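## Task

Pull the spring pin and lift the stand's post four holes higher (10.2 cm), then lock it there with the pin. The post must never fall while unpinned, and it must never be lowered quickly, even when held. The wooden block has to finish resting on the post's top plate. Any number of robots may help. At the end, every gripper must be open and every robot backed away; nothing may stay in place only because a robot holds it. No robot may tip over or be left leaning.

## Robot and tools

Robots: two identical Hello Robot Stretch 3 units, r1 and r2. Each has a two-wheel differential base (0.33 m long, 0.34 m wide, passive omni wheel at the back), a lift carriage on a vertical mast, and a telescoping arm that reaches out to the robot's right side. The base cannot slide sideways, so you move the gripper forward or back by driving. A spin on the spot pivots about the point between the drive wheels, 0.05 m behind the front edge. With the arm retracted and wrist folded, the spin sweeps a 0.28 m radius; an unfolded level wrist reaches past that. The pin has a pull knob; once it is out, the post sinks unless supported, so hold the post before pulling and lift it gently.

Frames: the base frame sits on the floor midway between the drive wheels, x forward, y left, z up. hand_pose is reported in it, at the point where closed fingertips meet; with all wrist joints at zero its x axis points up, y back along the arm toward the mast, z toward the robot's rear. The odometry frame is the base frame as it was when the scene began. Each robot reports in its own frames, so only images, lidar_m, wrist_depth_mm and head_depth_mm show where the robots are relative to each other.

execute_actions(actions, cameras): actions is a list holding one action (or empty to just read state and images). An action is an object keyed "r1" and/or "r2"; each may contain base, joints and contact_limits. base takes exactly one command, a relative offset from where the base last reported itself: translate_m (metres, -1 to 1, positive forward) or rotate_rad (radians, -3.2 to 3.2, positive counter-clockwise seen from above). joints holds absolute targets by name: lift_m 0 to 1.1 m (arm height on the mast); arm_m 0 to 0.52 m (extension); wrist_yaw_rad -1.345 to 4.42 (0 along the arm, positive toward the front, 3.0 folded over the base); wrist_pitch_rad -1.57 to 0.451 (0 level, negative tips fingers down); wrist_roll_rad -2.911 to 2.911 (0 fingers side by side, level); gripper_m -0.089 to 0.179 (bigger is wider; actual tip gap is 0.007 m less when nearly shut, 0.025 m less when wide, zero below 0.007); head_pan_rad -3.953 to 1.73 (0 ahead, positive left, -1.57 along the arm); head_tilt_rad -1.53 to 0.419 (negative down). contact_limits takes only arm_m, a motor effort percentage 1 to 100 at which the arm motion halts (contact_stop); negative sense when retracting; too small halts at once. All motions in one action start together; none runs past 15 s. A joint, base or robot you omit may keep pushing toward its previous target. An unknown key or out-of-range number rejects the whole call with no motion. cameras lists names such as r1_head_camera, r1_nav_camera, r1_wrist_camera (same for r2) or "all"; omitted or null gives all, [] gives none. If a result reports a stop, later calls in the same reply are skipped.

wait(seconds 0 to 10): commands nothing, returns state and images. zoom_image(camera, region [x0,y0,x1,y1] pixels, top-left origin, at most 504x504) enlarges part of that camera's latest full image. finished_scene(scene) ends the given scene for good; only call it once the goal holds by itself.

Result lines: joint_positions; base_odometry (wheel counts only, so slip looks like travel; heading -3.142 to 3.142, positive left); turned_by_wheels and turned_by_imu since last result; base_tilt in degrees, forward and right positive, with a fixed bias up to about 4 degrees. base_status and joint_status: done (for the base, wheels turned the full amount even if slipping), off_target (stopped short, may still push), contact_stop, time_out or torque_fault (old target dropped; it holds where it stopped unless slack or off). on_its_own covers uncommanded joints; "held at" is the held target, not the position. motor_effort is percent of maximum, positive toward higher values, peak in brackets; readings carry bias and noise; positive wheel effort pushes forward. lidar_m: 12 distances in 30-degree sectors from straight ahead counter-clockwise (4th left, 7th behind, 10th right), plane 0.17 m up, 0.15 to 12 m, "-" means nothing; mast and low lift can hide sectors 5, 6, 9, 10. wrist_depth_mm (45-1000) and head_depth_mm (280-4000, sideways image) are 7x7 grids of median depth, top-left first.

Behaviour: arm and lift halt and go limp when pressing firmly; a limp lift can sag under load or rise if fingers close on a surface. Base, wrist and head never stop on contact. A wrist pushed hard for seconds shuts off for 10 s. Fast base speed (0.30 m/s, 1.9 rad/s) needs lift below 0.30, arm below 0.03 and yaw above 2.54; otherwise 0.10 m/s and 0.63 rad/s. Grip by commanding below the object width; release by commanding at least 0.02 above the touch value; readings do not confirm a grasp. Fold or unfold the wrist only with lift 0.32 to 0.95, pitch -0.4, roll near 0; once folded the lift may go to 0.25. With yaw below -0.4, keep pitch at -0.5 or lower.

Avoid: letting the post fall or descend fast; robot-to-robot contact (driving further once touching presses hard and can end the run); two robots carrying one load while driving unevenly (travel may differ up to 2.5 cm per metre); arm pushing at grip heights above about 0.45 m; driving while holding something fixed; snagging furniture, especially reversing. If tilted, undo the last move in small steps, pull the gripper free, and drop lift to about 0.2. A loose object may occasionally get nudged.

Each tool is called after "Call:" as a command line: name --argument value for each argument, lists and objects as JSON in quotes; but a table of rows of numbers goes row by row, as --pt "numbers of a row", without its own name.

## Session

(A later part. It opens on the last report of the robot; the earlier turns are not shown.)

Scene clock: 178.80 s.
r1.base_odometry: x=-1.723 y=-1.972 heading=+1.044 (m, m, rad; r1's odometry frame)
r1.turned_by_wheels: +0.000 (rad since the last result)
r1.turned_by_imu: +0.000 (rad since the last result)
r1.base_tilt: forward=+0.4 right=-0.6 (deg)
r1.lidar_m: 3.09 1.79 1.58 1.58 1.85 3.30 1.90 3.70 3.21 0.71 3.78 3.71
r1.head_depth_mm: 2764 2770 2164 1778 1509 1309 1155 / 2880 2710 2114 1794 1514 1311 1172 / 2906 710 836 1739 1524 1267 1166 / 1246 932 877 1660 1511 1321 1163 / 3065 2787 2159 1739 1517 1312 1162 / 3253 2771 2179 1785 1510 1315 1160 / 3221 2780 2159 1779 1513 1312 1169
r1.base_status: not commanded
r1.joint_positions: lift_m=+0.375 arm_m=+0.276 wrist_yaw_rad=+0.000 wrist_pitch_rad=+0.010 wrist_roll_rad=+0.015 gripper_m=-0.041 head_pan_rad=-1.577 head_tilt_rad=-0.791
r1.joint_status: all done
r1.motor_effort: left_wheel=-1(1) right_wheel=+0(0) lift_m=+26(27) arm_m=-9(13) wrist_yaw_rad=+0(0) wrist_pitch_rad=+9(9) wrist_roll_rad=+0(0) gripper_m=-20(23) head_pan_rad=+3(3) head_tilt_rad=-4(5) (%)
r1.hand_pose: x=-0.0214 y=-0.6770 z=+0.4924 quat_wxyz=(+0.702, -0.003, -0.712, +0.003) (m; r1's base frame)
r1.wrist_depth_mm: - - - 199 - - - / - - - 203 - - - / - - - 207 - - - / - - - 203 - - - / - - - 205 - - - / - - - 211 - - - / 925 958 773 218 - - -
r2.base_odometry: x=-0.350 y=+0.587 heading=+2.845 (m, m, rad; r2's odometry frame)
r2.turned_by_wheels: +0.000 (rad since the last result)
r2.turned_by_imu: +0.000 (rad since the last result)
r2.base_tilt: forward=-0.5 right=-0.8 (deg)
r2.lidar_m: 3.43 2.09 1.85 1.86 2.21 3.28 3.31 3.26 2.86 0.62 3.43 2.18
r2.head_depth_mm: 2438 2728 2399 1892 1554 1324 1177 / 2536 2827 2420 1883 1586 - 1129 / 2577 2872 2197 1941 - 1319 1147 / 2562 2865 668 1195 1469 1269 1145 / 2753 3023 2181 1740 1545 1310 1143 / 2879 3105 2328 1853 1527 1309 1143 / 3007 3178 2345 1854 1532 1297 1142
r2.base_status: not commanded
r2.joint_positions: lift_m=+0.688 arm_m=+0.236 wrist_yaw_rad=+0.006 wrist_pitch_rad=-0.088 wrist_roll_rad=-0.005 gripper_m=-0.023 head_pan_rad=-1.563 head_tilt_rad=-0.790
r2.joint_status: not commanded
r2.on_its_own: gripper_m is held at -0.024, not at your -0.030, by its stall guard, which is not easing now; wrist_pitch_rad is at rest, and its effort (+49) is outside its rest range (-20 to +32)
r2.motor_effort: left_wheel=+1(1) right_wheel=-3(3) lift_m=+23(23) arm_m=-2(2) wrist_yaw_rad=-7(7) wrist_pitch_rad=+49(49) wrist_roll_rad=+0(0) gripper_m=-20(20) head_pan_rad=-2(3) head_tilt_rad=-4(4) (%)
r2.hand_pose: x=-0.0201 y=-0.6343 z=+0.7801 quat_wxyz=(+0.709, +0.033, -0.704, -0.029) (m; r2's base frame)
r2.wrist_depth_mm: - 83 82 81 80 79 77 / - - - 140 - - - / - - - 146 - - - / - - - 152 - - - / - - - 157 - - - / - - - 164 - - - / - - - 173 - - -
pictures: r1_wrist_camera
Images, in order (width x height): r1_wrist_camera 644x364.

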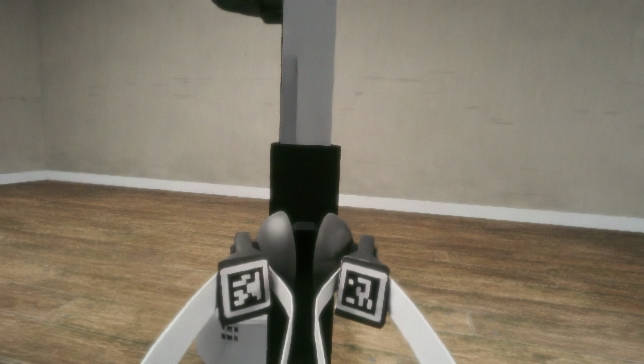

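Redo with the deep grip that works, over-supported.

Call:
execute_actions --actions '[{"r1":{"joints":{"gripper_m":0.045}},"r2":{"joints":{"lift_m":0.685}}}]' --cameras '[]'

Call:
execute_actions --actions '[{"r1":{"joints":{"arm_m":0.296}}}]' --cameras '[]'

Call:
execute_actions --actions '[{"r1":{"joints":{"gripper_m":-0.05}}}]' --cameras '[]'

Call:
execute_actions --actions '[{"r1":{"joints":{"arm_m":0.278}}}]' --cameras '[]'

Call:
execute_actions --actions '[{"r2":{"joints":{"lift_m":0.694}}}]' --cameras '["r1_wrist_camera"]'

Scene clock: 183.80 s.
r1.base_odometry: x=-1.723 y=-1.972 heading=+1.044 (m, m, rad; r1's odometry frame)
r1.turned_by_wheels: +0.000 (rad since the last result)
r1.turned_by_imu: +0.001 (rad since the last result)
r1.base_tilt: forward=+0.4 right=-0.5 (deg)
r1.lidar_m: 3.10 1.79 1.58 1.58 1.85 3.30 1.90 3.69 3.21 0.72 3.77 3.72
r1.head_depth_mm: 2767 2801 2158 1785 1512 1314 1165 / 2827 2758 2087 1780 1500 1317 1166 / 2933 709 833 1734 1516 1263 1162 / 1251 927 875 1649 1510 1317 1158 / 3065 2790 2185 1731 1523 1316 1162 / 3310 2815 2187 1797 1513 1313 1168 / 3364 2729 2171 1804 1524 1316 1157
r1.base_status: not commanded
r1.joint_positions: lift_m=+0.375 arm_m=+0.275 wrist_yaw_rad=+0.000 wrist_pitch_rad=+0.010 wrist_roll_rad=+0.015 gripper_m=+0.045 head_pan_rad=-1.577 head_tilt_rad=-0.791
r1.joint_status: all done
r1.motor_effort: left_wheel=-1(1) right_wheel=+0(0) lift_m=+27(27) arm_m=-8(10) wrist_yaw_rad=-1(1) wrist_pitch_rad=+9(9) wrist_roll_rad=+0(0) gripper_m=-1(80) head_pan_rad=+3(3) head_tilt_rad=-5(4) (%)
r1.hand_pose: x=-0.0214 y=-0.6769 z=+0.4924 quat_wxyz=(+0.702, -0.003, -0.712, +0.003) (m; r1's base frame)
r1.wrist_depth_mm: - - - 201 - - - / - - - 204 - - - / - - - 206 - - - / - - - 204 - - - / - - - 203 - - - / - - - 213 - - - / 920 948 764 217 963 - -
r2.base_odometry: x=-0.350 y=+0.587 heading=+2.845 (m, m, rad; r2's odometry frame)
r2.turned_by_wheels: +0.000 (rad since the last result)
r2.turned_by_imu: +0.000 (rad since the last result)
r2.base_tilt: forward=-0.5 right=-0.9 (deg)
r2.lidar_m: 3.43 2.09 1.85 1.85 2.21 3.27 3.29 3.27 2.86 0.62 3.43 2.17
r2.head_depth_mm: 2460 2732 2412 1878 1549 1330 1173 / 2512 2810 2395 1866 1614 - 1130 / 2599 2877 2210 1935 - 1321 1144 / 2544 2861 670 1198 1491 1281 1152 / 2754 3056 2184 1755 1538 1306 1146 / 2915 3054 2324 1860 1530 1312 1140 / 2950 3170 2330 1852 1524 1310 1135
r2.base_status: not commanded
r2.joint_positions: lift_m=+0.685 arm_m=+0.236 wrist_yaw_rad=+0.006 wrist_pitch_rad=-0.078 wrist_roll_rad=-0.005 gripper_m=-0.023 head_pan_rad=-1.563 head_tilt_rad=-0.790
r2.joint_status: all done
r2.on_its_own: gripper_m is held at -0.024, not at your -0.030, by its stall guard, which is not easing now; wrist_pitch_rad is at rest, and its effort (+45) is outside its rest range (-20 to +32)
r2.motor_effort: left_wheel=+1(1) right_wheel=-2(3) lift_m=+22(20) arm_m=-2(2) wrist_yaw_rad=-7(7) wrist_pitch_rad=+45(49) wrist_roll_rad=+0(0) gripper_m=-20(20) head_pan_rad=-3(2) head_tilt_rad=-5(4) (%)
r2.hand_pose: x=-0.0201 y=-0.6347 z=+0.7798 quat_wxyz=(+0.709, +0.030, -0.704, -0.026) (m; r2's base frame)
r2.wrist_depth_mm: - 86 86 84 83 82 81 / - - - 141 - - - / - - - 147 - - - / - - - 152 - - - / - - - 157 - - - / - - - 163 - - - / - - - 172 - - -
pictures: none
No camera images: the call's "cameras" was empty. Leave "cameras" out to get every camera's image.

Scene clock: 184.87 s.
r1.base_odometry: x=-1.723 y=-1.972 heading=+1.044 (m, m, rad; r1's odometry frame)
r1.turned_by_wheels: +0.000 (rad since the last result)
r1.turned_by_imu: +0.000 (rad since the last result)
r1.base_tilt: forward=+0.5 right=-0.5 (deg)
r1.lidar_m: 3.08 1.79 1.58 1.58 1.85 3.31 1.90 3.68 3.20 0.72 3.75 3.70
r1.head_depth_mm: 2762 2776 2153 1777 1502 1308 1164 / 2839 2768 2097 1798 1509 1318 1163 / 2945 712 836 1741 1529 1266 1158 / 1252 931 874 1662 1510 1315 1156 / 3025 2775 2161 1734 1516 1312 1156 / 3242 2758 2174 1798 1519 1320 1164 / 3349 2811 2163 1782 1513 1309 1161
r1.base_status: not commanded
r1.joint_positions: lift_m=+0.375 arm_m=+0.296 wrist_yaw_rad=+0.000 wrist_pitch_rad=+0.010 wrist_roll_rad=+0.015 gripper_m=+0.045 head_pan_rad=-1.577 head_tilt_rad=-0.791
r1.joint_status: all done
r1.motor_effort: left_wheel=-1(1) right_wheel=+0(0) lift_m=+27(27) arm_m=+6(4) wrist_yaw_rad=+1(0) wrist_pitch_rad=+9(9) wrist_roll_rad=+0(0) gripper_m=+0(1) head_pan_rad=+3(3) head_tilt_rad=-5(4) (%)
r1.hand_pose: x=-0.0214 y=-0.6970 z=+0.4924 quat_wxyz=(+0.702, -0.003, -0.712, +0.003) (m; r1's base frame)
r1.wrist_depth_mm: - - - 179 - - - / - - - 183 - - - / - - - 187 - - - / - - - 180 - - - / - - - 184 - - - / - - - 190 - - - / 904 959 739 195 971 - -
r2.base_odometry: x=-0.350 y=+0.587 heading=+2.845 (m, m, rad; r2's odometry frame)
r2.turned_by_wheels: +0.000 (rad since the last result)
r2.turned_by_imu: +0.000 (rad since the last result)
r2.base_tilt: forward=-0.5 right=-0.8 (deg)
r2.lidar_m: 3.44 2.09 1.86 1.86 2.20 3.28 3.29 3.26 2.86 0.62 3.44 2.18
r2.head_depth_mm: 2445 2722 2398 1897 1561 1326 1174 / 2521 2810 2369 1891 1627 - 1131 / 2604 2881 2195 1934 - 1321 1151 / 2571 2862 670 1155 1492 1281 1146 / 2772 3046 2200 1766 1524 1307 1143 / 2886 3059 2338 1849 1542 1314 1136 / 2984 3170 2324 1852 1532 1304 1137
r2.base_status: not commanded
r2.joint_positions: lift_m=+0.685 arm_m=+0.236 wrist_yaw_rad=+0.006 wrist_pitch_rad=-0.078 wrist_roll_rad=-0.005 gripper_m=-0.023 head_pan_rad=-1.563 head_tilt_rad=-0.790
r2.joint_status: not commanded
r2.on_its_own: gripper_m is held at -0.024, not at your -0.030, by its stall guard, which is not easing now; wrist_pitch_rad is at rest, and its effort (+45) is outside its rest range (-20 to +32)
r2.motor_effort: left_wheel=+2(0) right_wheel=-2(3) lift_m=+22(22) arm_m=-2(2) wrist_yaw_rad=-7(8) wrist_pitch_rad=+45(45) wrist_roll_rad=+0(0) gripper_m=-20(20) head_pan_rad=-3(3) head_tilt_rad=-4(5) (%)
r2.hand_pose: x=-0.0201 y=-0.6347 z=+0.7798 quat_wxyz=(+0.709, +0.030, -0.704, -0.026) (m; r2's base frame)
r2.wrist_depth_mm: - 86 85 84 83 82 81 / - - - 141 - - - / - - - 146 - - - / - - - 152 - - - / - - - 157 - - - / - - - 163 - - - / - - - 172 - - -
pictures: none
No camera images: the call's "cameras" was empty. Leave "cameras" out to get every camera's image.

Scene clock: 186.30 s.
r1.base_odometry: x=-1.723 y=-1.972 heading=+1.044 (m, m, rad; r1's odometry frame)
r1.turned_by_wheels: +0.000 (rad since the last result)
r1.turned_by_imu: +0.000 (rad since the last result)
r1.base_tilt: forward=+0.4 right=-0.4 (deg)
r1.lidar_m: 3.10 1.79 1.58 1.58 1.84 3.29 1.90 3.70 3.21 0.71 3.77 3.71
r1.head_depth_mm: 2758 2745 2169 1785 1509 1307 1161 / 2828 2802 2114 1779 1507 1307 1167 / 2930 711 835 1741 1548 1272 1166 / 1249 926 874 1658 1506 1320 1153 / 3102 2780 2168 1726 1530 1327 1163 / 3227 2773 2198 1766 1521 1309 1167 / 3321 2781 2165 1787 1506 1326 1161
r1.base_status: not commanded
r1.joint_positions: lift_m=+0.375 arm_m=+0.296 wrist_yaw_rad=+0.003 wrist_pitch_rad=+0.009 wrist_roll_rad=+0.015 gripper_m=-0.049 head_pan_rad=-1.577 head_tilt_rad=-0.791
r1.joint_status: all done
r1.motor_effort: left_wheel=-1(1) right_wheel=+1(1) lift_m=+27(27) arm_m=+6(6) wrist_yaw_rad=+0(2) wrist_pitch_rad=+9(9) wrist_roll_rad=+0(1) gripper_m=-26(100) head_pan_rad=+3(3) head_tilt_rad=-5(4) (%)
r1.hand_pose: x=-0.0207 y=-0.6970 z=+0.4923 quat_wxyz=(+0.702, -0.002, -0.712, +0.004) (m; r1's base frame)
r1.wrist_depth_mm: - - - 180 - - - / - - - 184 - - - / - - - 186 - - - / - - - 182 - - - / - - - 183 - - - / - - - 170 - - - / 921 924 732 195 983 - -
r2.base_odometry: x=-0.350 y=+0.587 heading=+2.845 (m, m, rad; r2's odometry frame)
r2.turned_by_wheels: +0.000 (rad since the last result)
r2.turned_by_imu: +0.000 (rad since the last result)
r2.base_tilt: forward=-0.5 right=-0.7 (deg)
r2.lidar_m: 3.45 2.10 1.85 1.86 2.21 3.28 3.30 3.24 2.86 0.62 3.44 2.18
r2.head_depth_mm: 2442 2731 2401 1884 1561 1329 1175 / 2526 2806 2370 1890 1617 - 1134 / 2582 2868 2198 1928 - 1315 1147 / 2566 2876 669 1151 1482 1281 1145 / 2754 3030 2172 1755 1539 1308 1143 / 2856 3097 2352 1847 1530 1309 1143 / 2938 3121 2309 1835 1526 1305 1136
r2.base_status: not commanded
r2.joint_positions: lift_m=+0.685 arm_m=+0.236 wrist_yaw_rad=+0.006 wrist_pitch_rad=-0.078 wrist_roll_rad=-0.005 gripper_m=-0.023 head_pan_rad=-1.563 head_tilt_rad=-0.790
r2.joint_status: not commanded
r2.on_its_own: gripper_m is held at -0.024, not at your -0.030, by its stall guard, which is not easing now; wrist_pitch_rad is at rest, and its effort (+45) is outside its rest range (-20 to +32)
r2.motor_effort: left_wheel=+1(1) right_wheel=-2(3) lift_m=+22(22) arm_m=-2(2) wrist_yaw_rad=-7(7) wrist_pitch_rad=+45(45) wrist_roll_rad=+0(0) gripper_m=-20(20) head_pan_rad=-3(2) head_tilt_rad=-5(5) (%)
r2.hand_pose: x=-0.0201 y=-0.6347 z=+0.7798 quat_wxyz=(+0.709, +0.030, -0.704, -0.026) (m; r2's base frame)
r2.wrist_depth_mm: - 86 85 84 83 82 81 / - - - 141 - - - / - - - 146 - - - / - - - 152 - - - / - - - 157 - - - / - - - 163 - - - / - - - 172 - - -
pictures: none
No camera images: the call's "cameras" was empty. Leave "cameras" out to get every camera's image.

Scene clock: 187.30 s.
r1.base_odometry: x=-1.723 y=-1.972 heading=+1.044 (m, m, rad; r1's odometry frame)
r1.turned_by_wheels: +0.000 (rad since the last result)
r1.turned_by_imu: +0.000 (rad since the last result)
r1.base_tilt: forward=+0.4 right=-0.7 (deg)
r1.lidar_m: 3.09 1.79 1.58 1.58 1.84 3.31 1.90 3.70 3.22 0.72 3.75 3.69
r1.head_depth_mm: 2781 2804 2130 1778 1506 1313 1162 / 2854 2735 2117 1787 1514 1315 1172 / 2930 710 836 1751 1513 1265 1161 / 1248 926 876 1644 1499 1309 1158 / 3019 2774 2176 1738 1523 1315 1161 / 3211 2761 2165 1776 1512 1316 1159 / 3329 2794 2169 1787 1511 1318 1165
r1.base_status: not commanded
r1.joint_positions: lift_m=+0.375 arm_m=+0.279 wrist_yaw_rad=+0.001 wrist_pitch_rad=+0.010 wrist_roll_rad=+0.015 gripper_m=-0.045 head_pan_rad=-1.577 head_tilt_rad=-0.791
r1.joint_status: all done
r1.on_its_own: gripper_m is held at -0.044, not at your -0.050, by its stall guard, which is still easing
r1.motor_effort: left_wheel=-1(2) right_wheel=+0(2) lift_m=+27(27) arm_m=-11(25) wrist_yaw_rad=+0(1) wrist_pitch_rad=+9(9) wrist_roll_rad=+0(0) gripper_m=-4(27) head_pan_rad=+3(3) head_tilt_rad=-4(5) (%)
r1.hand_pose: x=-0.0211 y=-0.6802 z=+0.4925 quat_wxyz=(+0.702, -0.003, -0.712, +0.004) (m; r1's base frame)
r1.wrist_depth_mm: - - - 197 - - - / - - - 199 - - - / - - - 204 - - - / - - - 199 - - - / - - - 201 - - - / - - - 208 - - - / 907 928 774 213 999 - -
r2.base_odometry: x=-0.350 y=+0.587 heading=+2.845 (m, m, rad; r2's odometry frame)
r2.turned_by_wheels: +0.000 (rad since the last result)
r2.turned_by_imu: +0.000 (rad since the last result)
r2.base_tilt: forward=-0.5 right=-0.8 (deg)
r2.lidar_m: 3.42 2.10 1.85 1.86 2.21 3.28 3.29 3.26 2.86 0.62 3.43 2.17
r2.head_depth_mm: 2446 2753 2393 1895 1557 1332 1174 / 2546 2826 2382 1896 1611 - 1131 / 2579 2853 2220 1929 - 1324 1150 / 2596 2819 669 1176 1490 1283 1142 / 2774 3020 2202 1766 1534 1315 1138 / 2840 3111 2340 1862 1532 1311 1141 / 2954 3198 2325 1861 1539 1302 1139
r2.base_status: not commanded
r2.joint_positions: lift_m=+0.685 arm_m=+0.236 wrist_yaw_rad=+0.006 wrist_pitch_rad=-0.078 wrist_roll_rad=-0.005 gripper_m=-0.023 head_pan_rad=-1.563 head_tilt_rad=-0.790
r2.joint_status: not commanded
r2.on_its_own: gripper_m is held at -0.024, not at your -0.030, by its stall guard, which is not easing now; wrist_pitch_rad is at rest, and its effort (+45) is outside its rest range (-20 to +32)
r2.motor_effort: left_wheel=+1(1) right_wheel=-3(2) lift_m=+22(22) arm_m=-2(2) wrist_yaw_rad=-7(7) wrist_pitch_rad=+45(45) wrist_roll_rad=+0(0) gripper_m=-20(20) head_pan_rad=-2(1) head_tilt_rad=-5(4) (%)
r2.hand_pose: x=-0.0201 y=-0.6347 z=+0.7798 quat_wxyz=(+0.709, +0.030, -0.704, -0.026) (m; r2's base frame)
r2.wrist_depth_mm: - 87 85 85 83 82 81 / - - - 142 - - - / - - - 146 - - - / - - - 152 - - - / - - - 157 - - - / - - - 163 - - - / - - - 172 - - -
pictures: none
No camera images: the call's "cameras" was empty. Leave "cameras" out to get every camera's image.

Scene clock: 188.00 s.
r1.base_odometry: x=-1.723 y=-1.972 heading=+1.044 (m, m, rad; r1's odometry frame)
r1.turned_by_wheels: +0.000 (rad since the last result)
r1.turned_by_imu: +0.000 (rad since the last result)
r1.base_tilt: forward=+0.5 right=-0.5 (deg)
r1.lidar_m: 3.09 1.79 1.58 1.58 1.85 3.32 1.90 3.68 3.21 0.72 3.78 3.70
r1.head_depth_mm: 2816 2730 2142 1773 1503 1312 1169 / 2804 2806 2086 1776 1508 1320 1171 / 2960 708 838 1748 1532 1274 1168 / 1250 927 872 1650 1528 1318 1165 / 3025 2759 2161 1739 1508 1312 1168 / 3229 2786 2165 1798 1524 1322 1161 / 3257 2761 2157 1789 1519 1311 1167
r1.base_status: not commanded
r1.joint_positions: lift_m=+0.375 arm_m=+0.279 wrist_yaw_rad=+0.001 wrist_pitch_rad=+0.010 wrist_roll_rad=+0.015 gripper_m=-0.041 head_pan_rad=-1.577 head_tilt_rad=-0.791
r1.joint_status: not commanded
r1.on_its_own: gripper_m is held at -0.041, not at your -0.050, by its stall guard, which is still easing
r1.motor_effort: left_wheel=-1(1) right_wheel=+0(0) lift_m=+27(28) arm_m=-11(12) wrist_yaw_rad=+0(0) wrist_pitch_rad=+9(8) wrist_roll_rad=+0(0) gripper_m=-2(22) head_pan_rad=+3(3) head_tilt_rad=-5(5) (%)
r1.hand_pose: x=-0.0211 y=-0.6802 z=+0.4925 quat_wxyz=(+0.702, -0.003, -0.712, +0.004) (m; r1's base frame)
r1.wrist_depth_mm: - - - 197 - - - / - - - 198 - - - / - - - 201 - - - / - - - 200 - - - / - - - 202 - - - / - - - 208 - - - / 931 937 755 213 - - -
r2.base_odometry: x=-0.350 y=+0.587 heading=+2.845 (m, m, rad; r2's odometry frame)
r2.turned_by_wheels: +0.000 (rad since the last result)
r2.turned_by_imu: +0.000 (rad since the last result)
r2.base_tilt: forward=-0.5 right=-0.8 (deg)
r2.lidar_m: 3.44 2.09 1.86 1.86 2.21 3.29 3.29 3.25 2.86 0.62 3.43 2.17
r2.head_depth_mm: 2443 2754 2394 1895 1559 1329 1176 / 2509 2809 2387 1880 - - 1131 / 2608 2917 2197 1929 - 1319 1155 / 2566 2817 669 1176 1471 1274 1146 / 2781 3025 2198 1757 1541 1303 1143 / 2859 3097 2347 1839 1524 1306 1138 / 2948 3163 2331 1829 1534 1305 1135
r2.base_status: not commanded
r2.joint_positions: lift_m=+0.693 arm_m=+0.236 wrist_yaw_rad=+0.006 wrist_pitch_rad=-0.105 wrist_roll_rad=-0.005 gripper_m=-0.023 head_pan_rad=-1.563 head_tilt_rad=-0.790
r2.joint_status: all done
r2.on_its_own: gripper_m is held at -0.024, not at your -0.030, by its stall guard, which is not easing now; wrist_pitch_rad is at rest, and its effort (+56) is outside its rest range (-20 to +32)
r2.motor_effort: left_wheel=+1(1) right_wheel=-2(2) lift_m=+34(36) arm_m=-2(2) wrist_yaw_rad=-7(8) wrist_pitch_rad=+56(57) wrist_roll_rad=+0(0) gripper_m=-20(20) head_pan_rad=-3(2) head_tilt_rad=-5(5) (%)
r2.hand_pose: x=-0.0201 y=-0.6335 z=+0.7811 quat_wxyz=(+0.708, +0.039, -0.704, -0.035) (m; r2's base frame)
r2.wrist_depth_mm: - 75 75 75 75 75 76 / - - - 140 - - - / - - - 146 - - - / - - - 152 - - - / - - - 157 - - - / - - - 166 - - - / - - - 175 - - -
pictures: r1_wrist_camera
Images, in order (width x height): r1_wrist_camera 644x364.

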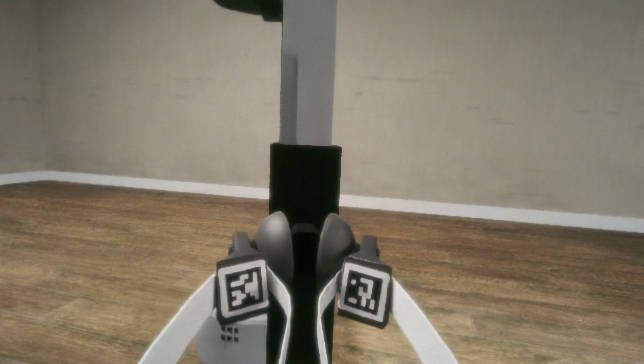

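Call:
execute_actions --actions '[{"r1":{"joints":{"gripper_m":0.045}},"r2":{"joints":{"lift_m":0.676}}}]' --cameras '[]'

Call:
execute_actions --actions '[{"r1":{"joints":{"arm_m":0.295}}}]' --cameras '[]'

Call:
execute_actions --actions '[{"r1":{"joints":{"gripper_m":-0.05}}}]' --cameras '[]'

Call:
execute_actions --actions '[{"r1":{"joints":{"arm_m":0.272}},"r2":{"joints":{"lift_m":0.698}}}]' --cameras '["r1_wrist_camera"]'

Scene clock: 195.00 s.
r1.base_odometry: x=-1.723 y=-1.972 heading=+1.044 (m, m, rad; r1's odometry frame)
r1.turned_by_wheels: +0.000 (rad since the last result)
r1.turned_by_imu: +0.001 (rad since the last result)
r1.base_tilt: forward=+0.4 right=-0.6 (deg)
r1.lidar_m: 3.10 1.80 1.58 1.58 1.85 3.30 1.90 3.71 3.21 0.72 3.78 3.70
r1.head_depth_mm: 2796 2752 2144 1796 1500 1314 1162 / 2837 2780 2115 1773 1499 1321 1157 / 2952 714 835 1723 1519 1261 1152 / 1261 934 876 1648 1523 1311 1160 / 3097 2783 2151 1755 1516 1311 1164 / 3287 2755 2177 1795 1515 1314 1158 / 3267 2780 2170 1789 1516 1314 1169
r1.base_status: not commanded
r1.joint_positions: lift_m=+0.375 arm_m=+0.278 wrist_yaw_rad=+0.001 wrist_pitch_rad=+0.010 wrist_roll_rad=+0.015 gripper_m=+0.045 head_pan_rad=-1.577 head_tilt_rad=-0.791
r1.joint_status: all done
r1.motor_effort: left_wheel=-1(1) right_wheel=+0(1) lift_m=+27(27) arm_m=-7(11) wrist_yaw_rad=+1(1) wrist_pitch_rad=+9(8) wrist_roll_rad=+0(0) gripper_m=+0(79) head_pan_rad=+3(3) head_tilt_rad=-5(4) (%)
r1.hand_pose: x=-0.0211 y=-0.6799 z=+0.4925 quat_wxyz=(+0.702, -0.003, -0.712, +0.004) (m; r1's base frame)
r1.wrist_depth_mm: - - - 197 - - - / - - - 200 - - - / - - - 203 - - - / - - - 200 - - - / - - - 202 - - - / - - - 208 - - - / 907 989 756 215 977 - -
r2.base_odometry: x=-0.350 y=+0.587 heading=+2.845 (m, m, rad; r2's odometry frame)
r2.turned_by_wheels: +0.000 (rad since the last result)
r2.turned_by_imu: +0.001 (rad since the last result)
r2.base_tilt: forward=-0.5 right=-0.9 (deg)
r2.lidar_m: 3.43 2.10 1.85 1.86 2.21 3.30 3.30 3.25 2.86 0.62 3.44 2.18
r2.head_depth_mm: 2435 2734 2393 1890 1551 1329 1177 / 2531 2822 2370 1879 1599 - 1129 / 2610 2863 2212 1914 - 1315 1143 / 2602 2832 672 1154 1493 1280 1150 / 2790 3071 2182 1755 1534 1308 1143 / 2852 3148 2321 1863 1531 1313 1142 / 2955 3161 2337 1852 1530 1304 1137
r2.base_status: not commanded
r2.joint_positions: lift_m=+0.677 arm_m=+0.236 wrist_yaw_rad=+0.006 wrist_pitch_rad=-0.072 wrist_roll_rad=-0.005 gripper_m=-0.023 head_pan_rad=-1.563 head_tilt_rad=-0.790
r2.joint_status: all done
r2.on_its_own: wrist_pitch_rad is held at -0.122, not at your +0.040, by its stall guard, which is not easing now; gripper_m is held at -0.024, not at your -0.030, by its stall guard, which is not easing now
r2.motor_effort: left_wheel=+2(2) right_wheel=-2(2) lift_m=+12(24) arm_m=-2(3) wrist_yaw_rad=-7(8) wrist_pitch_rad=-19(20) wrist_roll_rad=+0(0) gripper_m=-20(20) head_pan_rad=-2(2) head_tilt_rad=-4(5) (%)
r2.hand_pose: x=-0.0200 y=-0.6350 z=+0.7728 quat_wxyz=(+0.709, +0.028, -0.704, -0.024) (m; r2's base frame)
r2.wrist_depth_mm: - 93 93 92 91 90 89 / - - - 142 - - - / - - - 147 - - - / - - - 152 - - - / - - - 158 - - - / - - - 163 - - - / - - - 171 - - -
pictures: none
No camera images: the call's "cameras" was empty. Leave "cameras" out to get every camera's image.

Scene clock: 195.97 s.
r1.base_odometry: x=-1.723 y=-1.972 heading=+1.044 (m, m, rad; r1's odometry frame)
r1.turned_by_wheels: +0.000 (rad since the last result)
r1.turned_by_imu: +0.000 (rad since the last result)
r1.base_tilt: forward=+0.5 right=-0.6 (deg)
r1.lidar_m: 3.09 1.79 1.58 1.58 1.85 3.30 1.90 3.69 3.22 0.72 3.74 3.72
r1.head_depth_mm: 2780 2773 2147 1777 1519 1319 1162 / 2865 2757 2100 1782 1501 1306 1160 / 2908 713 837 1732 1533 1260 1165 / 1266 931 877 1658 1505 1319 1157 / 3100 2760 2179 1727 1522 1318 1157 / 3217 2786 2162 1773 1502 1308 1164 / 3271 2766 2204 1795 1514 1313 1170
r1.base_status: not commanded
r1.joint_positions: lift_m=+0.375 arm_m=+0.295 wrist_yaw_rad=+0.001 wrist_pitch_rad=+0.010 wrist_roll_rad=+0.015 gripper_m=+0.045 head_pan_rad=-1.577 head_tilt_rad=-0.791
r1.joint_status: all done
r1.motor_effort: left_wheel=-1(1) right_wheel=+0(1) lift_m=+27(27) arm_m=+6(9) wrist_yaw_rad=-1(1) wrist_pitch_rad=+9(8) wrist_roll_rad=+0(0) gripper_m=-1(0) head_pan_rad=+3(3) head_tilt_rad=-4(5) (%)
r1.hand_pose: x=-0.0211 y=-0.6960 z=+0.4925 quat_wxyz=(+0.702, -0.003, -0.712, +0.004) (m; r1's base frame)
r1.wrist_depth_mm: - - - 182 - - - / - - - 184 - - - / - - - 188 - - - / - - - 184 - - - / - - - 185 - - - / - - - 191 - - - / 923 938 731 196 967 - -
r2.base_odometry: x=-0.350 y=+0.587 heading=+2.845 (m, m, rad; r2's odometry frame)
r2.turned_by_wheels: +0.000 (rad since the last result)
r2.turned_by_imu: +0.000 (rad since the last result)
r2.base_tilt: forward=-0.5 right=-0.8 (deg)
r2.lidar_m: 3.47 2.09 1.85 1.85 2.21 3.28 3.30 3.26 2.86 0.62 3.41 2.17
r2.head_depth_mm: 2430 2728 2394 1894 1560 1326 1180 / 2541 2841 2409 1892 1594 - 1126 / 2601 2894 2207 1918 - 1317 1150 / 2581 2854 669 1136 1486 1278 1150 / 2770 3042 2180 1755 1531 1309 1140 / 2864 3115 2343 1865 1535 1307 1139 / 2968 3165 2333 1850 1522 1303 1146
r2.base_status: not commanded
r2.joint_positions: lift_m=+0.677 arm_m=+0.236 wrist_yaw_rad=+0.006 wrist_pitch_rad=-0.072 wrist_roll_rad=-0.005 gripper_m=-0.023 head_pan_rad=-1.563 head_tilt_rad=-0.790
r2.joint_status: not commanded
r2.on_its_own: wrist_pitch_rad is held at -0.122, not at your +0.040, by its stall guard, which is not easing now; gripper_m is held at -0.024, not at your -0.030, by its stall guard, which is not easing now
r2.motor_effort: left_wheel=+0(1) right_wheel=-2(2) lift_m=+12(12) arm_m=-2(2) wrist_yaw_rad=-7(7) wrist_pitch_rad=-19(19) wrist_roll_rad=+0(0) gripper_m=-20(20) head_pan_rad=-2(2) head_tilt_rad=-4(5) (%)
r2.hand_pose: x=-0.0200 y=-0.6350 z=+0.7728 quat_wxyz=(+0.709, +0.028, -0.704, -0.024) (m; r2's base frame)
r2.wrist_depth_mm: - 94 93 92 91 90 89 / - - - 143 - - - / - - - 147 - - - / - - - 153 - - - / - - - 158 - - - / - - - 163 - - - / - - - 171 - - -
pictures: none
No camera images: the call's "cameras" was empty. Leave "cameras" out to get every camera's image.

Scene clock: 197.40 s.
r1.base_odometry: x=-1.723 y=-1.972 heading=+1.044 (m, m, rad; r1's odometry frame)
r1.turned_by_wheels: +0.000 (rad since the last result)
r1.turned_by_imu: +0.000 (rad since the last result)
r1.base_tilt: forward=+0.7 right=-0.7 (deg)
r1.lidar_m: 3.09 1.79 1.57 1.58 1.85 3.29 1.90 3.67 3.21 0.71 3.75 3.70
r1.head_depth_mm: 2764 2779 2165 1775 1505 1311 1168 / 2839 2767 2115 1772 1507 1311 1163 / 2961 715 835 1747 1544 1257 1165 / 1261 932 875 1652 1507 1311 1162 / 3073 2733 2151 1729 1508 1323 1159 / 3249 2781 2172 1783 1513 1306 1157 / 3271 2733 2193 1780 1529 1313 1163
r1.base_status: not commanded
r1.joint_positions: lift_m=+0.375 arm_m=+0.295 wrist_yaw_rad=+0.006 wrist_pitch_rad=+0.010 wrist_roll_rad=+0.015 gripper_m=-0.049 head_pan_rad=-1.577 head_tilt_rad=-0.791
r1.joint_status: all done
r1.motor_effort: left_wheel=-1(1) right_wheel=+1(1) lift_m=+27(27) arm_m=+6(7) wrist_yaw_rad=-3(3) wrist_pitch_rad=+9(9) wrist_roll_rad=+0(1) gripper_m=-26(99) head_pan_rad=+3(3) head_tilt_rad=-4(5) (%)
r1.hand_pose: x=-0.0200 y=-0.6960 z=+0.4924 quat_wxyz=(+0.702, -0.001, -0.712, +0.005) (m; r1's base frame)
r1.wrist_depth_mm: - - - 182 - - - / - - - 185 - - - / - - - 187 - - - / - - - 184 - - - / - - - 185 - - - / - - - 171 - - - / 943 941 736 195 977 - -
r2.base_odometry: x=-0.350 y=+0.587 heading=+2.845 (m, m, rad; r2's odometry frame)
r2.turned_by_wheels: +0.000 (rad since the last result)
r2.turned_by_imu: +0.000 (rad since the last result)
r2.base_tilt: forward=-0.5 right=-0.9 (deg)
r2.lidar_m: 3.43 2.09 1.86 1.85 2.21 3.29 3.31 3.26 2.86 0.62 3.43 2.17
r2.head_depth_mm: 2457 2761 2412 1893 1561 1323 1174 / 2514 2851 2386 1882 1600 - 1127 / 2627 2912 2197 1950 - 1315 1148 / 2577 2875 670 1137 1497 1281 1142 / 2770 3041 2181 1756 1541 1314 1143 / 2869 3126 2362 1858 1526 1309 1140 / 2938 3176 2328 1858 1536 1304 1139
r2.base_status: not commanded
r2.joint_positions: lift_m=+0.677 arm_m=+0.236 wrist_yaw_rad=+0.006 wrist_pitch_rad=-0.072 wrist_roll_rad=-0.005 gripper_m=-0.023 head_pan_rad=-1.563 head_tilt_rad=-0.790
r2.joint_status: not commanded
r2.on_its_own: wrist_pitch_rad is held at -0.122, not at your +0.040, by its stall guard, which is not easing now; gripper_m is held at -0.024, not at your -0.030, by its stall guard, which is not easing now
r2.motor_effort: left_wheel=+0(2) right_wheel=-2(2) lift_m=+12(12) arm_m=-2(2) wrist_yaw_rad=-8(7) wrist_pitch_rad=-19(19) wrist_roll_rad=+0(0) gripper_m=-20(19) head_pan_rad=-2(2) head_tilt_rad=-4(4) (%)
r2.hand_pose: x=-0.0200 y=-0.6350 z=+0.7728 quat_wxyz=(+0.709, +0.028, -0.704, -0.024) (m; r2's base frame)
r2.wrist_depth_mm: - 94 93 92 91 90 89 / - - - 143 - - - / - - - 147 - - - / - - - 152 - - - / - - - 157 - - - / - - - 163 - - - / - - - 170 - - -
pictures: none
No camera images: the call's "cameras" was empty. Leave "cameras" out to get every camera's image.

Scene clock: 198.87 s.
r1.base_odometry: x=-1.723 y=-1.972 heading=+1.044 (m, m, rad; r1's odometry frame)
r1.turned_by_wheels: +0.000 (rad since the last result)
r1.turned_by_imu: +0.000 (rad since the last result)
r1.base_tilt: forward=+0.4 right=-0.6 (deg)
r1.lidar_m: 3.10 1.79 1.58 1.58 1.84 3.29 1.90 3.70 3.21 0.72 3.76 3.70
r1.head_depth_mm: 2725 2759 2159 1782 1513 1310 1161 / 2851 2790 2170 1776 1515 1311 1165 / 2965 728 800 1728 1510 1265 1164 / 1240 951 855 1644 1502 1313 1159 / 3151 2764 2166 1741 1526 1315 1162 / 3229 2789 2185 1765 1510 1314 1165 / 3262 2752 2165 1789 1519 1315 1161
r1.base_status: not commanded
r1.joint_positions: lift_m=+0.375 arm_m=+0.273 wrist_yaw_rad=+0.001 wrist_pitch_rad=+0.010 wrist_roll_rad=+0.015 gripper_m=-0.043 head_pan_rad=-1.577 head_tilt_rad=-0.791
r1.joint_status: all done
r1.on_its_own: gripper_m is held at -0.044, not at your -0.050, by its stall guard, which is still easing
r1.motor_effort: left_wheel=-1(1) right_wheel=+1(2) lift_m=+28(27) arm_m=-10(19) wrist_yaw_rad=+1(2) wrist_pitch_rad=+8(9) wrist_roll_rad=+0(0) gripper_m=-22(26) head_pan_rad=+3(3) head_tilt_rad=-4(4) (%)
r1.hand_pose: x=-0.0212 y=-0.6741 z=+0.4926 quat_wxyz=(+0.702, -0.003, -0.712, +0.004) (m; r1's base frame)
r1.wrist_depth_mm: - - - 203 - - - / - - - 207 - - - / - - - 210 - - - / - - - 205 - - - / - - - 207 - - - / - - - 213 - - - / 945 967 760 220 989 - -
r2.base_odometry: x=-0.350 y=+0.587 heading=+2.845 (m, m, rad; r2's odometry frame)
r2.turned_by_wheels: +0.000 (rad since the last result)
r2.turned_by_imu: +0.000 (rad since the last result)
r2.base_tilt: forward=-0.5 right=-0.7 (deg)
r2.lidar_m: 3.42 2.10 1.85 1.86 2.21 3.29 3.29 3.25 2.86 0.62 3.42 2.17
r2.head_depth_mm: 2426 2740 2406 1889 1560 1318 - / 2528 2815 2391 1906 - - 1140 / 2572 2919 2192 1871 1477 1321 1151 / 2557 2894 668 1000 1467 1277 1146 / 2801 3023 2258 1740 1535 1313 1143 / 2890 3075 2334 1863 1523 1306 1146 / 2943 3105 2310 1838 1528 1305 1137
r2.base_status: not commanded
r2.joint_positions: lift_m=+0.697 arm_m=+0.236 wrist_yaw_rad=+0.006 wrist_pitch_rad=-0.206 wrist_roll_rad=-0.005 gripper_m=-0.023 head_pan_rad=-1.563 head_tilt_rad=-0.791
r2.joint_status: all done
r2.on_its_own: wrist_pitch_rad is held at -0.122, not at your +0.040, by its stall guard, which is not easing now; gripper_m is held at -0.024, not at your -0.030, by its stall guard, which is not easing now
r2.motor_effort: left_wheel=+2(3) right_wheel=-3(4) lift_m=+31(31) arm_m=-2(2) wrist_yaw_rad=-7(8) wrist_pitch_rad=+32(38) wrist_roll_rad=+0(0) gripper_m=-19(20) head_pan_rad=-2(0) head_tilt_rad=-5(4) (%)
r2.hand_pose: x=-0.0201 y=-0.6270 z=+0.7601 quat_wxyz=(+0.706, +0.075, -0.701, -0.071) (m; r2's base frame)
r2.wrist_depth_mm: - - 105 106 108 - - / - - - 137 - - - / - - - 146 - - - / - - - 155 - - - / - - - 163 - - - / - - - 175 - - - / - - - 191 - - -
pictures: r1_wrist_camera
Images, in order (width x height): r1_wrist_camera 644x364.

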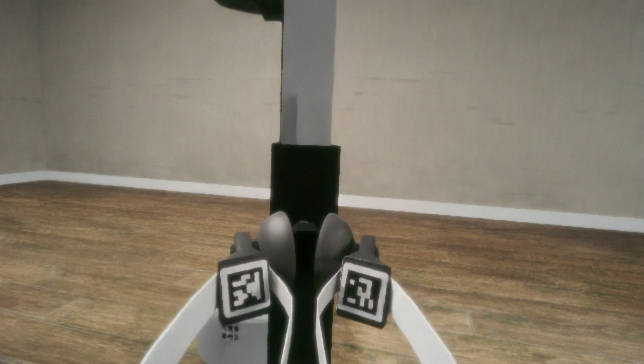

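Call:
execute_actions --actions '[{"r1":{"joints":{"gripper_m":0.045}}}]' --cameras '[]'

Call:
execute_actions --actions '[{"r1":{"joints":{"arm_m":0.296}}}]' --cameras '[]'

Call:
execute_actions --actions '[{"r1":{"joints":{"gripper_m":-0.04}}}]' --cameras '["r1_head_camera"]'

Call:
execute_actions --actions '[{"r1":{"joints":{"arm_m":0.28}}}]' --cameras '["r1_head_camera"]'

Call:
execute_actions --actions '[{"r2":{"joints":{"lift_m":0.73}}}]' --cameras '["r1_head_camera","r2_wrist_camera","r1_wrist_camera"]'

Scene clock: 204.27 s.
r1.base_odometry: x=-1.723 y=-1.972 heading=+1.044 (m, m, rad; r1's odometry frame)
r1.turned_by_wheels: +0.000 (rad since the last result)
r1.turned_by_imu: +0.001 (rad since the last result)
r1.base_tilt: forward=+0.5 right=-0.7 (deg)
r1.lidar_m: 3.08 1.79 1.58 1.58 1.85 3.30 1.90 3.69 3.22 0.72 3.76 3.71
r1.head_depth_mm: 2795 2735 2171 1769 1507 1314 1158 / 2837 2750 2169 1791 1505 1316 1162 / 2927 731 803 1733 1522 1262 1168 / 1238 947 855 1656 1510 1317 1166 / 3043 2770 2154 1735 1514 1311 1162 / 3198 2779 2177 1793 1522 1320 1162 / 3280 2772 2172 1792 1528 1324 1163
r1.base_status: not commanded
r1.joint_positions: lift_m=+0.375 arm_m=+0.272 wrist_yaw_rad=+0.001 wrist_pitch_rad=+0.010 wrist_roll_rad=+0.015 gripper_m=+0.045 head_pan_rad=-1.577 head_tilt_rad=-0.791
r1.joint_status: all done
r1.motor_effort: left_wheel=-1(1) right_wheel=+1(1) lift_m=+27(27) arm_m=-7(10) wrist_yaw_rad=-1(0) wrist_pitch_rad=+8(8) wrist_roll_rad=+0(0) gripper_m=+0(79) head_pan_rad=+3(3) head_tilt_rad=-4(4) (%)
r1.hand_pose: x=-0.0212 y=-0.6739 z=+0.4926 quat_wxyz=(+0.702, -0.003, -0.712, +0.004) (m; r1's base frame)
r1.wrist_depth_mm: - - - 204 - - - / - - - 999 - - - / - - - 209 - - - / - - - 205 - - - / - - - 208 - - - / - - - 216 - - - / 921 939 781 219 967 - -
r2.base_odometry: x=-0.350 y=+0.587 heading=+2.845 (m, m, rad; r2's odometry frame)
r2.turned_by_wheels: +0.000 (rad since the last result)
r2.turned_by_imu: +0.000 (rad since the last result)
r2.base_tilt: forward=-0.4 right=-0.8 (deg)
r2.lidar_m: 3.44 2.10 1.85 1.86 2.21 3.28 3.29 3.26 2.86 0.62 3.44 2.18
r2.head_depth_mm: 2438 2735 2371 1891 1565 1318 - / 2509 2800 2397 1910 - - 1139 / 2611 2909 2185 1887 1465 1315 1148 / 2570 2916 669 998 1476 1278 1144 / 2770 3053 2260 1742 1538 1311 1142 / 2861 3105 2327 1863 1537 1309 1137 / 2968 3154 2313 1848 1531 1304 1136
r2.base_status: not commanded
r2.joint_positions: lift_m=+0.697 arm_m=+0.236 wrist_yaw_rad=+0.006 wrist_pitch_rad=-0.206 wrist_roll_rad=-0.005 gripper_m=-0.023 head_pan_rad=-1.563 head_tilt_rad=-0.791
r2.joint_status: not commanded
r2.on_its_own: wrist_pitch_rad is held at -0.122, not at your +0.040, by its stall guard, which is not easing now; gripper_m is held at -0.024, not at your -0.030, by its stall guard, which is not easing now
r2.motor_effort: left_wheel=+2(1) right_wheel=-3(3) lift_m=+31(31) arm_m=-2(2) wrist_yaw_rad=-7(7) wrist_pitch_rad=+32(32) wrist_roll_rad=+0(0) gripper_m=-20(19) head_pan_rad=-2(2) head_tilt_rad=-5(5) (%)
r2.hand_pose: x=-0.0201 y=-0.6270 z=+0.7601 quat_wxyz=(+0.706, +0.075, -0.701, -0.071) (m; r2's base frame)
r2.wrist_depth_mm: - - 106 106 108 - - / - - - 138 - - - / - - - 146 - - - / - - - 156 - - - / - - - 162 - - - / - - - 175 - - - / - - - 190 - - -
pictures: none
No camera images: the call's "cameras" was empty. Leave "cameras" out to get every camera's image.

Scene clock: 205.37 s.
r1.base_odometry: x=-1.723 y=-1.972 heading=+1.044 (m, m, rad; r1's odometry frame)
r1.turned_by_wheels: +0.000 (rad since the last result)
r1.turned_by_imu: +0.000 (rad since the last result)
r1.base_tilt: forward=+0.4 right=-0.5 (deg)
r1.lidar_m: 3.08 1.78 1.58 1.58 1.85 3.30 1.90 3.69 3.20 0.72 3.78 3.70
r1.head_depth_mm: 2768 2751 2177 1793 1519 1311 1156 / 2907 2754 2162 1794 1509 1316 1158 / 2943 728 808 1744 1541 1258 1161 / 1236 949 855 1664 1504 1309 1164 / 3123 2766 2166 1742 1523 1318 1162 / 3225 2761 2197 1772 1521 1317 1159 / 3303 2797 2182 1775 1508 1319 1163
r1.base_status: not commanded
r1.joint_positions: lift_m=+0.375 arm_m=+0.296 wrist_yaw_rad=+0.001 wrist_pitch_rad=+0.010 wrist_roll_rad=+0.015 gripper_m=+0.045 head_pan_rad=-1.577 head_tilt_rad=-0.791
r1.joint_status: all done
r1.motor_effort: left_wheel=-1(1) right_wheel=+1(1) lift_m=+28(27) arm_m=+6(7) wrist_yaw_rad=+0(0) wrist_pitch_rad=+9(8) wrist_roll_rad=+0(0) gripper_m=+0(0) head_pan_rad=+2(3) head_tilt_rad=-4(4) (%)
r1.hand_pose: x=-0.0212 y=-0.6970 z=+0.4926 quat_wxyz=(+0.702, -0.003, -0.712, +0.004) (m; r1's base frame)
r1.wrist_depth_mm: - - - 179 - - - / - - - 182 - - - / - - - 185 - - - / - - - 182 - - - / - - - 184 - - - / - - - 189 - - - / 933 949 746 195 989 - -
r2.base_odometry: x=-0.350 y=+0.587 heading=+2.845 (m, m, rad; r2's odometry frame)
r2.turned_by_wheels: +0.000 (rad since the last result)
r2.turned_by_imu: +0.000 (rad since the last result)
r2.base_tilt: forward=-0.4 right=-0.8 (deg)
r2.lidar_m: 3.46 2.09 1.85 1.86 2.21 3.29 3.30 3.26 2.86 0.62 3.41 2.17
r2.head_depth_mm: 2446 2738 2416 1889 1548 1332 - / 2526 2799 2407 1901 - - 1144 / 2603 2900 2210 1881 1477 1314 1145 / 2570 2927 668 983 1474 1278 1141 / 2805 3033 2270 1754 1541 1309 1142 / 2843 3082 2349 1848 1537 1305 1138 / 2966 3112 2296 1842 1529 1303 1138
r2.base_status: not commanded
r2.joint_positions: lift_m=+0.697 arm_m=+0.236 wrist_yaw_rad=+0.006 wrist_pitch_rad=-0.206 wrist_roll_rad=-0.005 gripper_m=-0.023 head_pan_rad=-1.563 head_tilt_rad=-0.791
r2.joint_status: not commanded
r2.on_its_own: wrist_pitch_rad is held at -0.122, not at your +0.040, by its stall guard, which is not easing now; gripper_m is held at -0.024, not at your -0.030, by its stall guard, which is not easing now
r2.motor_effort: left_wheel=+1(2) right_wheel=-2(2) lift_m=+31(31) arm_m=-2(2) wrist_yaw_rad=-7(7) wrist_pitch_rad=+32(32) wrist_roll_rad=+0(0) gripper_m=-19(19) head_pan_rad=-3(1) head_tilt_rad=-4(5) (%)
r2.hand_pose: x=-0.0201 y=-0.6270 z=+0.7601 quat_wxyz=(+0.706, +0.075, -0.701, -0.071) (m; r2's base frame)
r2.wrist_depth_mm: - - 105 106 108 - - / - - - 138 - - - / - - - 145 - - - / - - - 156 - - - / - - - 164 - - - / - - - 174 - - - / - - - 190 - - -
pictures: none
No camera images: the call's "cameras" was empty. Leave "cameras" out to get every camera's image.

Scene clock: 206.70 s.
r1.base_odometry: x=-1.723 y=-1.972 heading=+1.044 (m, m, rad; r1's odometry frame)
r1.turned_by_wheels: +0.000 (rad since the last result)
r1.turned_by_imu: +0.000 (rad since the last result)
r1.base_tilt: forward=+0.4 right=-0.6 (deg)
r1.lidar_m: 3.10 1.79 1.58 1.58 1.85 3.29 1.90 3.72 3.21 0.72 3.77 3.70
r1.head_depth_mm: 2807 2787 2179 1783 1504 1312 1165 / 2809 2760 2158 1789 1508 1311 1151 / 2943 732 804 1735 1542 1262 1162 / 1245 946 857 1649 1502 1318 1163 / 3115 2723 2161 1725 1516 1316 1171 / 3259 2783 2177 1782 1515 1315 1167 / 3317 2790 2165 1784 1507 1324 1169
r1.base_status: not commanded
r1.joint_positions: lift_m=+0.375 arm_m=+0.296 wrist_yaw_rad=+0.005 wrist_pitch_rad=+0.010 wrist_roll_rad=+0.015 gripper_m=-0.039 head_pan_rad=-1.577 head_tilt_rad=-0.791
r1.joint_status: all done
r1.motor_effort: left_wheel=-1(1) right_wheel=+2(2) lift_m=+27(27) arm_m=+7(6) wrist_yaw_rad=-2(2) wrist_pitch_rad=+9(8) wrist_roll_rad=+0(0) gripper_m=-24(98) head_pan_rad=+3(3) head_tilt_rad=-5(5) (%)
r1.hand_pose: x=-0.0202 y=-0.6970 z=+0.4926 quat_wxyz=(+0.702, -0.002, -0.712, +0.005) (m; r1's base frame)
r1.wrist_depth_mm: - - - 182 - - - / - - - 182 - - - / - - - 187 - - - / - - - 183 - - - / - - - 184 - - - / - - - 147 - - - / 931 945 746 194 - - -
r2.base_odometry: x=-0.350 y=+0.587 heading=+2.845 (m, m, rad; r2's odometry frame)
r2.turned_by_wheels: +0.000 (rad since the last result)
r2.turned_by_imu: +0.000 (rad since the last result)
r2.base_tilt: forward=-0.5 right=-0.9 (deg)
r2.lidar_m: 3.43 2.10 1.85 1.86 2.20 3.28 3.28 3.26 2.86 0.62 3.44 2.17
r2.head_depth_mm: 2425 2749 2398 1893 1546 1331 - / 2512 2805 2371 1907 - - 1142 / 2606 2912 2190 1880 1477 1324 1146 / 2590 2887 668 983 1465 1281 1145 / 2789 3013 2237 1748 1538 1306 1142 / 2883 3113 2323 1848 1528 1308 1140 / 2974 3175 2320 1848 1531 1304 1131
r2.base_status: not commanded
r2.joint_positions: lift_m=+0.697 arm_m=+0.236 wrist_yaw_rad=+0.006 wrist_pitch_rad=-0.206 wrist_roll_rad=-0.005 gripper_m=-0.023 head_pan_rad=-1.563 head_tilt_rad=-0.791
r2.joint_status: not commanded
r2.on_its_own: wrist_pitch_rad is held at -0.122, not at your +0.040, by its stall guard, which is not easing now; gripper_m is held at -0.024, not at your -0.030, by its stall guard, which is not easing now
r2.motor_effort: left_wheel=+1(1) right_wheel=-3(3) lift_m=+31(31) arm_m=-2(2) wrist_yaw_rad=-7(7) wrist_pitch_rad=+32(32) wrist_roll_rad=+0(0) gripper_m=-19(19) head_pan_rad=-3(2) head_tilt_rad=-4(4) (%)
r2.hand_pose: x=-0.0201 y=-0.6270 z=+0.7601 quat_wxyz=(+0.706, +0.075, -0.701, -0.071) (m; r2's base frame)
r2.wrist_depth_mm: - - 105 106 108 - - / - - - 138 - - - / - - - 145 - - - / - - - 155 - - - / - - - 163 - - - / - - - 175 - - - / - - - 192 - - -
pictures: r1_head_camera (sideways: a quarter turn clockwise sets it upright)
Images, in order (width x height): r1_head_camera 896x504.

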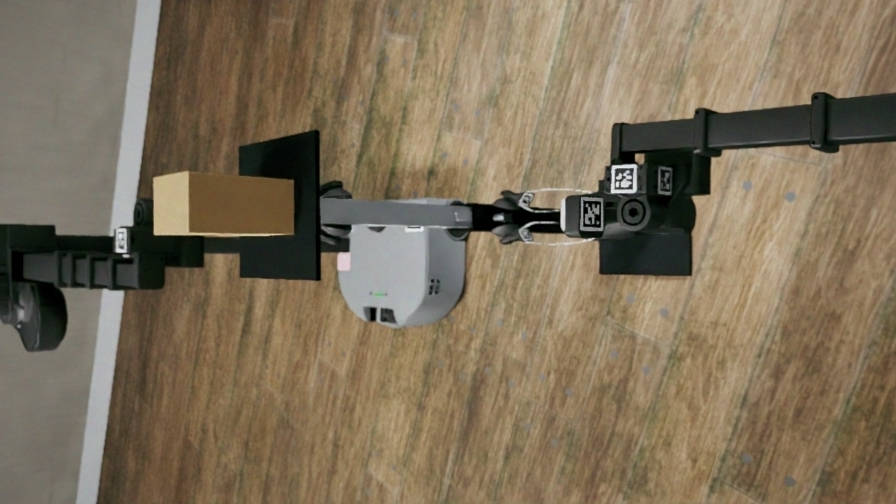

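Scene clock: 207.67 s.
r1.base_odometry: x=-1.723 y=-1.972 heading=+1.044 (m, m, rad; r1's odometry frame)
r1.turned_by_wheels: +0.000 (rad since the last result)
r1.turned_by_imu: +0.000 (rad since the last result)
r1.base_tilt: forward=+0.5 right=-0.6 (deg)
r1.lidar_m: 3.09 1.79 1.58 1.58 1.85 3.31 1.90 3.70 3.21 0.71 3.78 3.71
r1.head_depth_mm: 2749 2752 2173 1775 1509 1316 1165 / 2878 2748 2178 1775 1500 1312 1175 / 2965 728 804 1739 1511 1263 1167 / 1238 944 855 1644 1513 1317 1160 / 3057 2832 2163 1728 1505 1317 1158 / 3197 2801 2174 1782 1507 1317 1160 / 3242 2783 2183 1774 1513 1324 1163
r1.base_status: not commanded
r1.joint_positions: lift_m=+0.375 arm_m=+0.281 wrist_yaw_rad=+0.001 wrist_pitch_rad=+0.011 wrist_roll_rad=+0.015 gripper_m=-0.036 head_pan_rad=-1.577 head_tilt_rad=-0.791
r1.joint_status: all done
r1.on_its_own: gripper_m is held at -0.034, not at your -0.040, by its stall guard, which is still easing
r1.motor_effort: left_wheel=-1(1) right_wheel=+1(3) lift_m=+28(27) arm_m=-13(22) wrist_yaw_rad=+0(4) wrist_pitch_rad=+8(8) wrist_roll_rad=+0(0) gripper_m=-2(23) head_pan_rad=+3(3) head_tilt_rad=-5(5) (%)
r1.hand_pose: x=-0.0211 y=-0.6823 z=+0.4928 quat_wxyz=(+0.702, -0.003, -0.712, +0.004) (m; r1's base frame)
r1.wrist_depth_mm: - - - 195 - - - / - - - 198 - - - / - - - 201 - - - / - - - 197 - - - / - - - 200 - - - / - - - 205 - - - / 977 959 788 212 - - -
r2.base_odometry: x=-0.350 y=+0.587 heading=+2.845 (m, m, rad; r2's odometry frame)
r2.turned_by_wheels: +0.000 (rad since the last result)
r2.turned_by_imu: +0.000 (rad since the last result)
r2.base_tilt: forward=-0.5 right=-0.8 (deg)
r2.lidar_m: 3.42 2.09 1.85 1.86 2.21 3.29 3.29 3.27 2.86 0.62 3.42 2.17
r2.head_depth_mm: 2437 2737 2395 1891 1553 1326 - / 2540 2833 2383 1892 - - 1139 / 2620 2902 2199 1855 1471 1324 1151 / 2570 2892 667 994 1478 1278 1149 / 2765 3052 2256 1739 1533 1310 1141 / 2882 3090 2335 1850 1528 1309 1141 / 2951 3211 2337 1852 1530 1310 1141
r2.base_status: not commanded
r2.joint_positions: lift_m=+0.697 arm_m=+0.236 wrist_yaw_rad=+0.006 wrist_pitch_rad=-0.206 wrist_roll_rad=-0.005 gripper_m=-0.023 head_pan_rad=-1.563 head_tilt_rad=-0.791
r2.joint_status: not commanded
r2.on_its_own: wrist_pitch_rad is held at -0.122, not at your +0.040, by its stall guard, which is not easing now; gripper_m is held at -0.024, not at your -0.030, by its stall guard, which is not easing now
r2.motor_effort: left_wheel=+1(2) right_wheel=-2(2) lift_m=+31(31) arm_m=-2(2) wrist_yaw_rad=-7(7) wrist_pitch_rad=+32(32) wrist_roll_rad=+0(0) gripper_m=-19(19) head_pan_rad=-2(3) head_tilt_rad=-3(4) (%)
r2.hand_pose: x=-0.0201 y=-0.6270 z=+0.7601 quat_wxyz=(+0.706, +0.075, -0.701, -0.071) (m; r2's base frame)
r2.wrist_depth_mm: - - 106 106 108 - - / - - - 137 - - - / - - - 146 - - - / - - - 155 - - - / - - - 163 - - - / - - - 176 - - - / - - - 192 - - -
pictures: r1_head_camera (sideways: a quarter turn clockwise sets it upright)
Images, in order (width x height): r1_head_camera 896x504.

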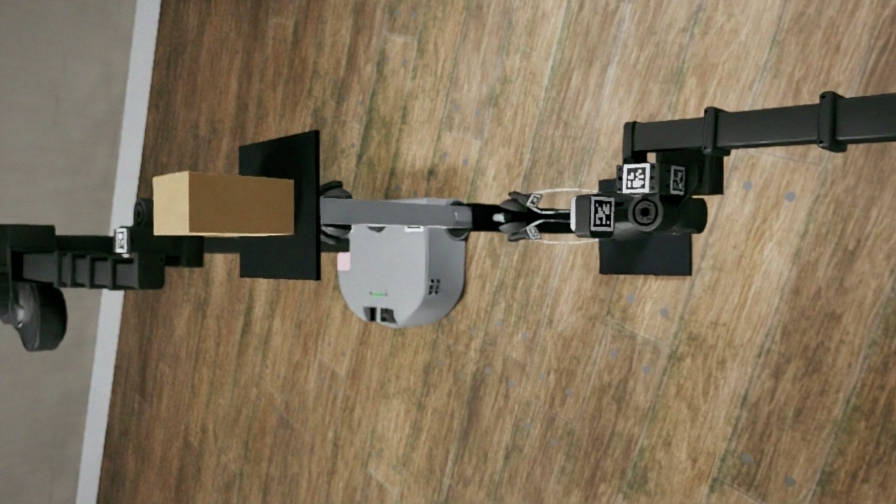

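Scene clock: 208.77 s.
r1.base_odometry: x=-1.723 y=-1.972 heading=+1.044 (m, m, rad; r1's odometry frame)
r1.turned_by_wheels: +0.000 (rad since the last result)
r1.turned_by_imu: +0.000 (rad since the last result)
r1.base_tilt: forward=+0.5 right=-0.6 (deg)
r1.lidar_m: 3.10 1.79 1.58 1.58 1.85 3.31 1.91 3.70 3.22 0.72 3.77 3.71
r1.head_depth_mm: 2745 2806 2186 1774 1516 1311 1166 / 2862 2749 2114 1770 1511 1315 1172 / 2943 716 839 1739 1516 1269 1152 / 1125 935 879 1654 1532 1312 1163 / 3129 2803 2167 1732 1513 1318 1160 / 3194 2722 2187 1813 1510 1311 1164 / 3309 2827 2174 1785 1515 1317 1167
r1.base_status: not commanded
r1.joint_positions: lift_m=+0.375 arm_m=+0.281 wrist_yaw_rad=+0.001 wrist_pitch_rad=+0.011 wrist_roll_rad=+0.015 gripper_m=-0.033 head_pan_rad=-1.577 head_tilt_rad=-0.791
r1.joint_status: not commanded
r1.on_its_own: gripper_m is held at -0.034, not at your -0.040, by its stall guard, which is not easing now
r1.motor_effort: left_wheel=-1(1) right_wheel=+0(0) lift_m=+27(27) arm_m=-12(12) wrist_yaw_rad=+0(2) wrist_pitch_rad=+8(8) wrist_roll_rad=+0(0) gripper_m=-18(19) head_pan_rad=+3(3) head_tilt_rad=-4(5) (%)
r1.hand_pose: x=-0.0211 y=-0.6823 z=+0.4928 quat_wxyz=(+0.702, -0.003, -0.712, +0.004) (m; r1's base frame)
r1.wrist_depth_mm: - - - 196 - - - / - - - 198 - - - / - - - 201 - - - / - - - 198 - - - / - - - 199 - - - / - - - 204 - - - / 945 942 758 213 989 - -
r2.base_odometry: x=-0.350 y=+0.587 heading=+2.845 (m, m, rad; r2's odometry frame)
r2.turned_by_wheels: +0.000 (rad since the last result)
r2.turned_by_imu: +0.000 (rad since the last result)
r2.base_tilt: forward=-0.5 right=-0.7 (deg)
r2.lidar_m: 3.44 2.10 1.86 1.86 2.20 3.28 3.29 3.26 2.86 0.62 3.42 2.17
r2.head_depth_mm: 2453 2748 2382 1888 1555 1355 - / 2507 2794 2387 1938 - 1290 1149 / 2599 2883 2199 1998 1480 1320 1147 / 2559 2836 667 1673 1473 1279 1142 / 2757 3026 2187 1754 1540 1313 1144 / 2872 3136 2328 1868 1523 1308 1140 / 2960 3155 2347 1841 1526 1300 1138
r2.base_status: not commanded
r2.joint_positions: lift_m=+0.729 arm_m=+0.236 wrist_yaw_rad=+0.006 wrist_pitch_rad=-0.248 wrist_roll_rad=-0.005 gripper_m=-0.023 head_pan_rad=-1.563 head_tilt_rad=-0.791
r2.joint_status: all done
r2.on_its_own: wrist_pitch_rad is held at -0.122, not at your +0.040, by its stall guard, which is not easing now; gripper_m is held at -0.024, not at your -0.030, by its stall guard, which is not easing now; wrist_pitch_rad is at rest, and its effort (+48) is outside its rest range (-20 to +32)
r2.motor_effort: left_wheel=+1(1) right_wheel=-2(3) lift_m=+33(33) arm_m=-2(2) wrist_yaw_rad=-7(8) wrist_pitch_rad=+48(50) wrist_roll_rad=+0(0) gripper_m=-18(19) head_pan_rad=-2(2) head_tilt_rad=-4(3) (%)
r2.hand_pose: x=-0.0201 y=-0.6237 z=+0.7818 quat_wxyz=(+0.704, +0.090, -0.699, -0.085) (m; r2's base frame)
r2.wrist_depth_mm: - - 109 107 - - - / - 85 76 76 77 77 77 / - - - 146 - - - / - - - 158 - - - / - - - 167 - - - / - - - 183 - - - / - - - 200 - - -
pictures: r1_head_camera (sideways: a quarter turn clockwise sets it upright), r1_wrist_camera, r2_wrist_camera
Images, in order (width x height): r1_head_camera 896x504, r1_wrist_camera 644x364, r2_wrist_camera 644x364.

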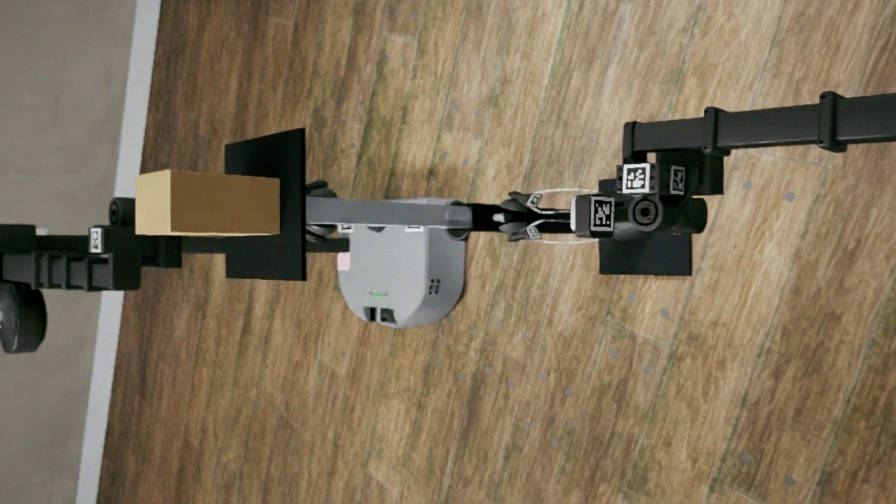

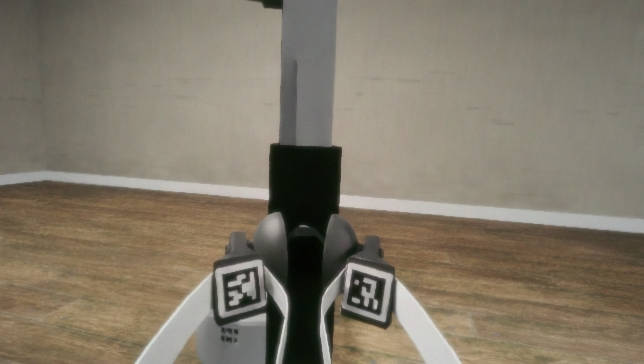

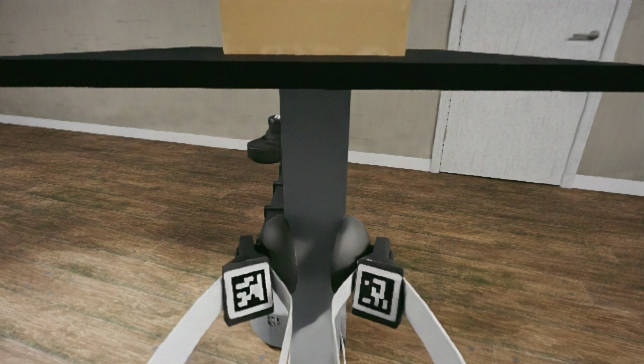

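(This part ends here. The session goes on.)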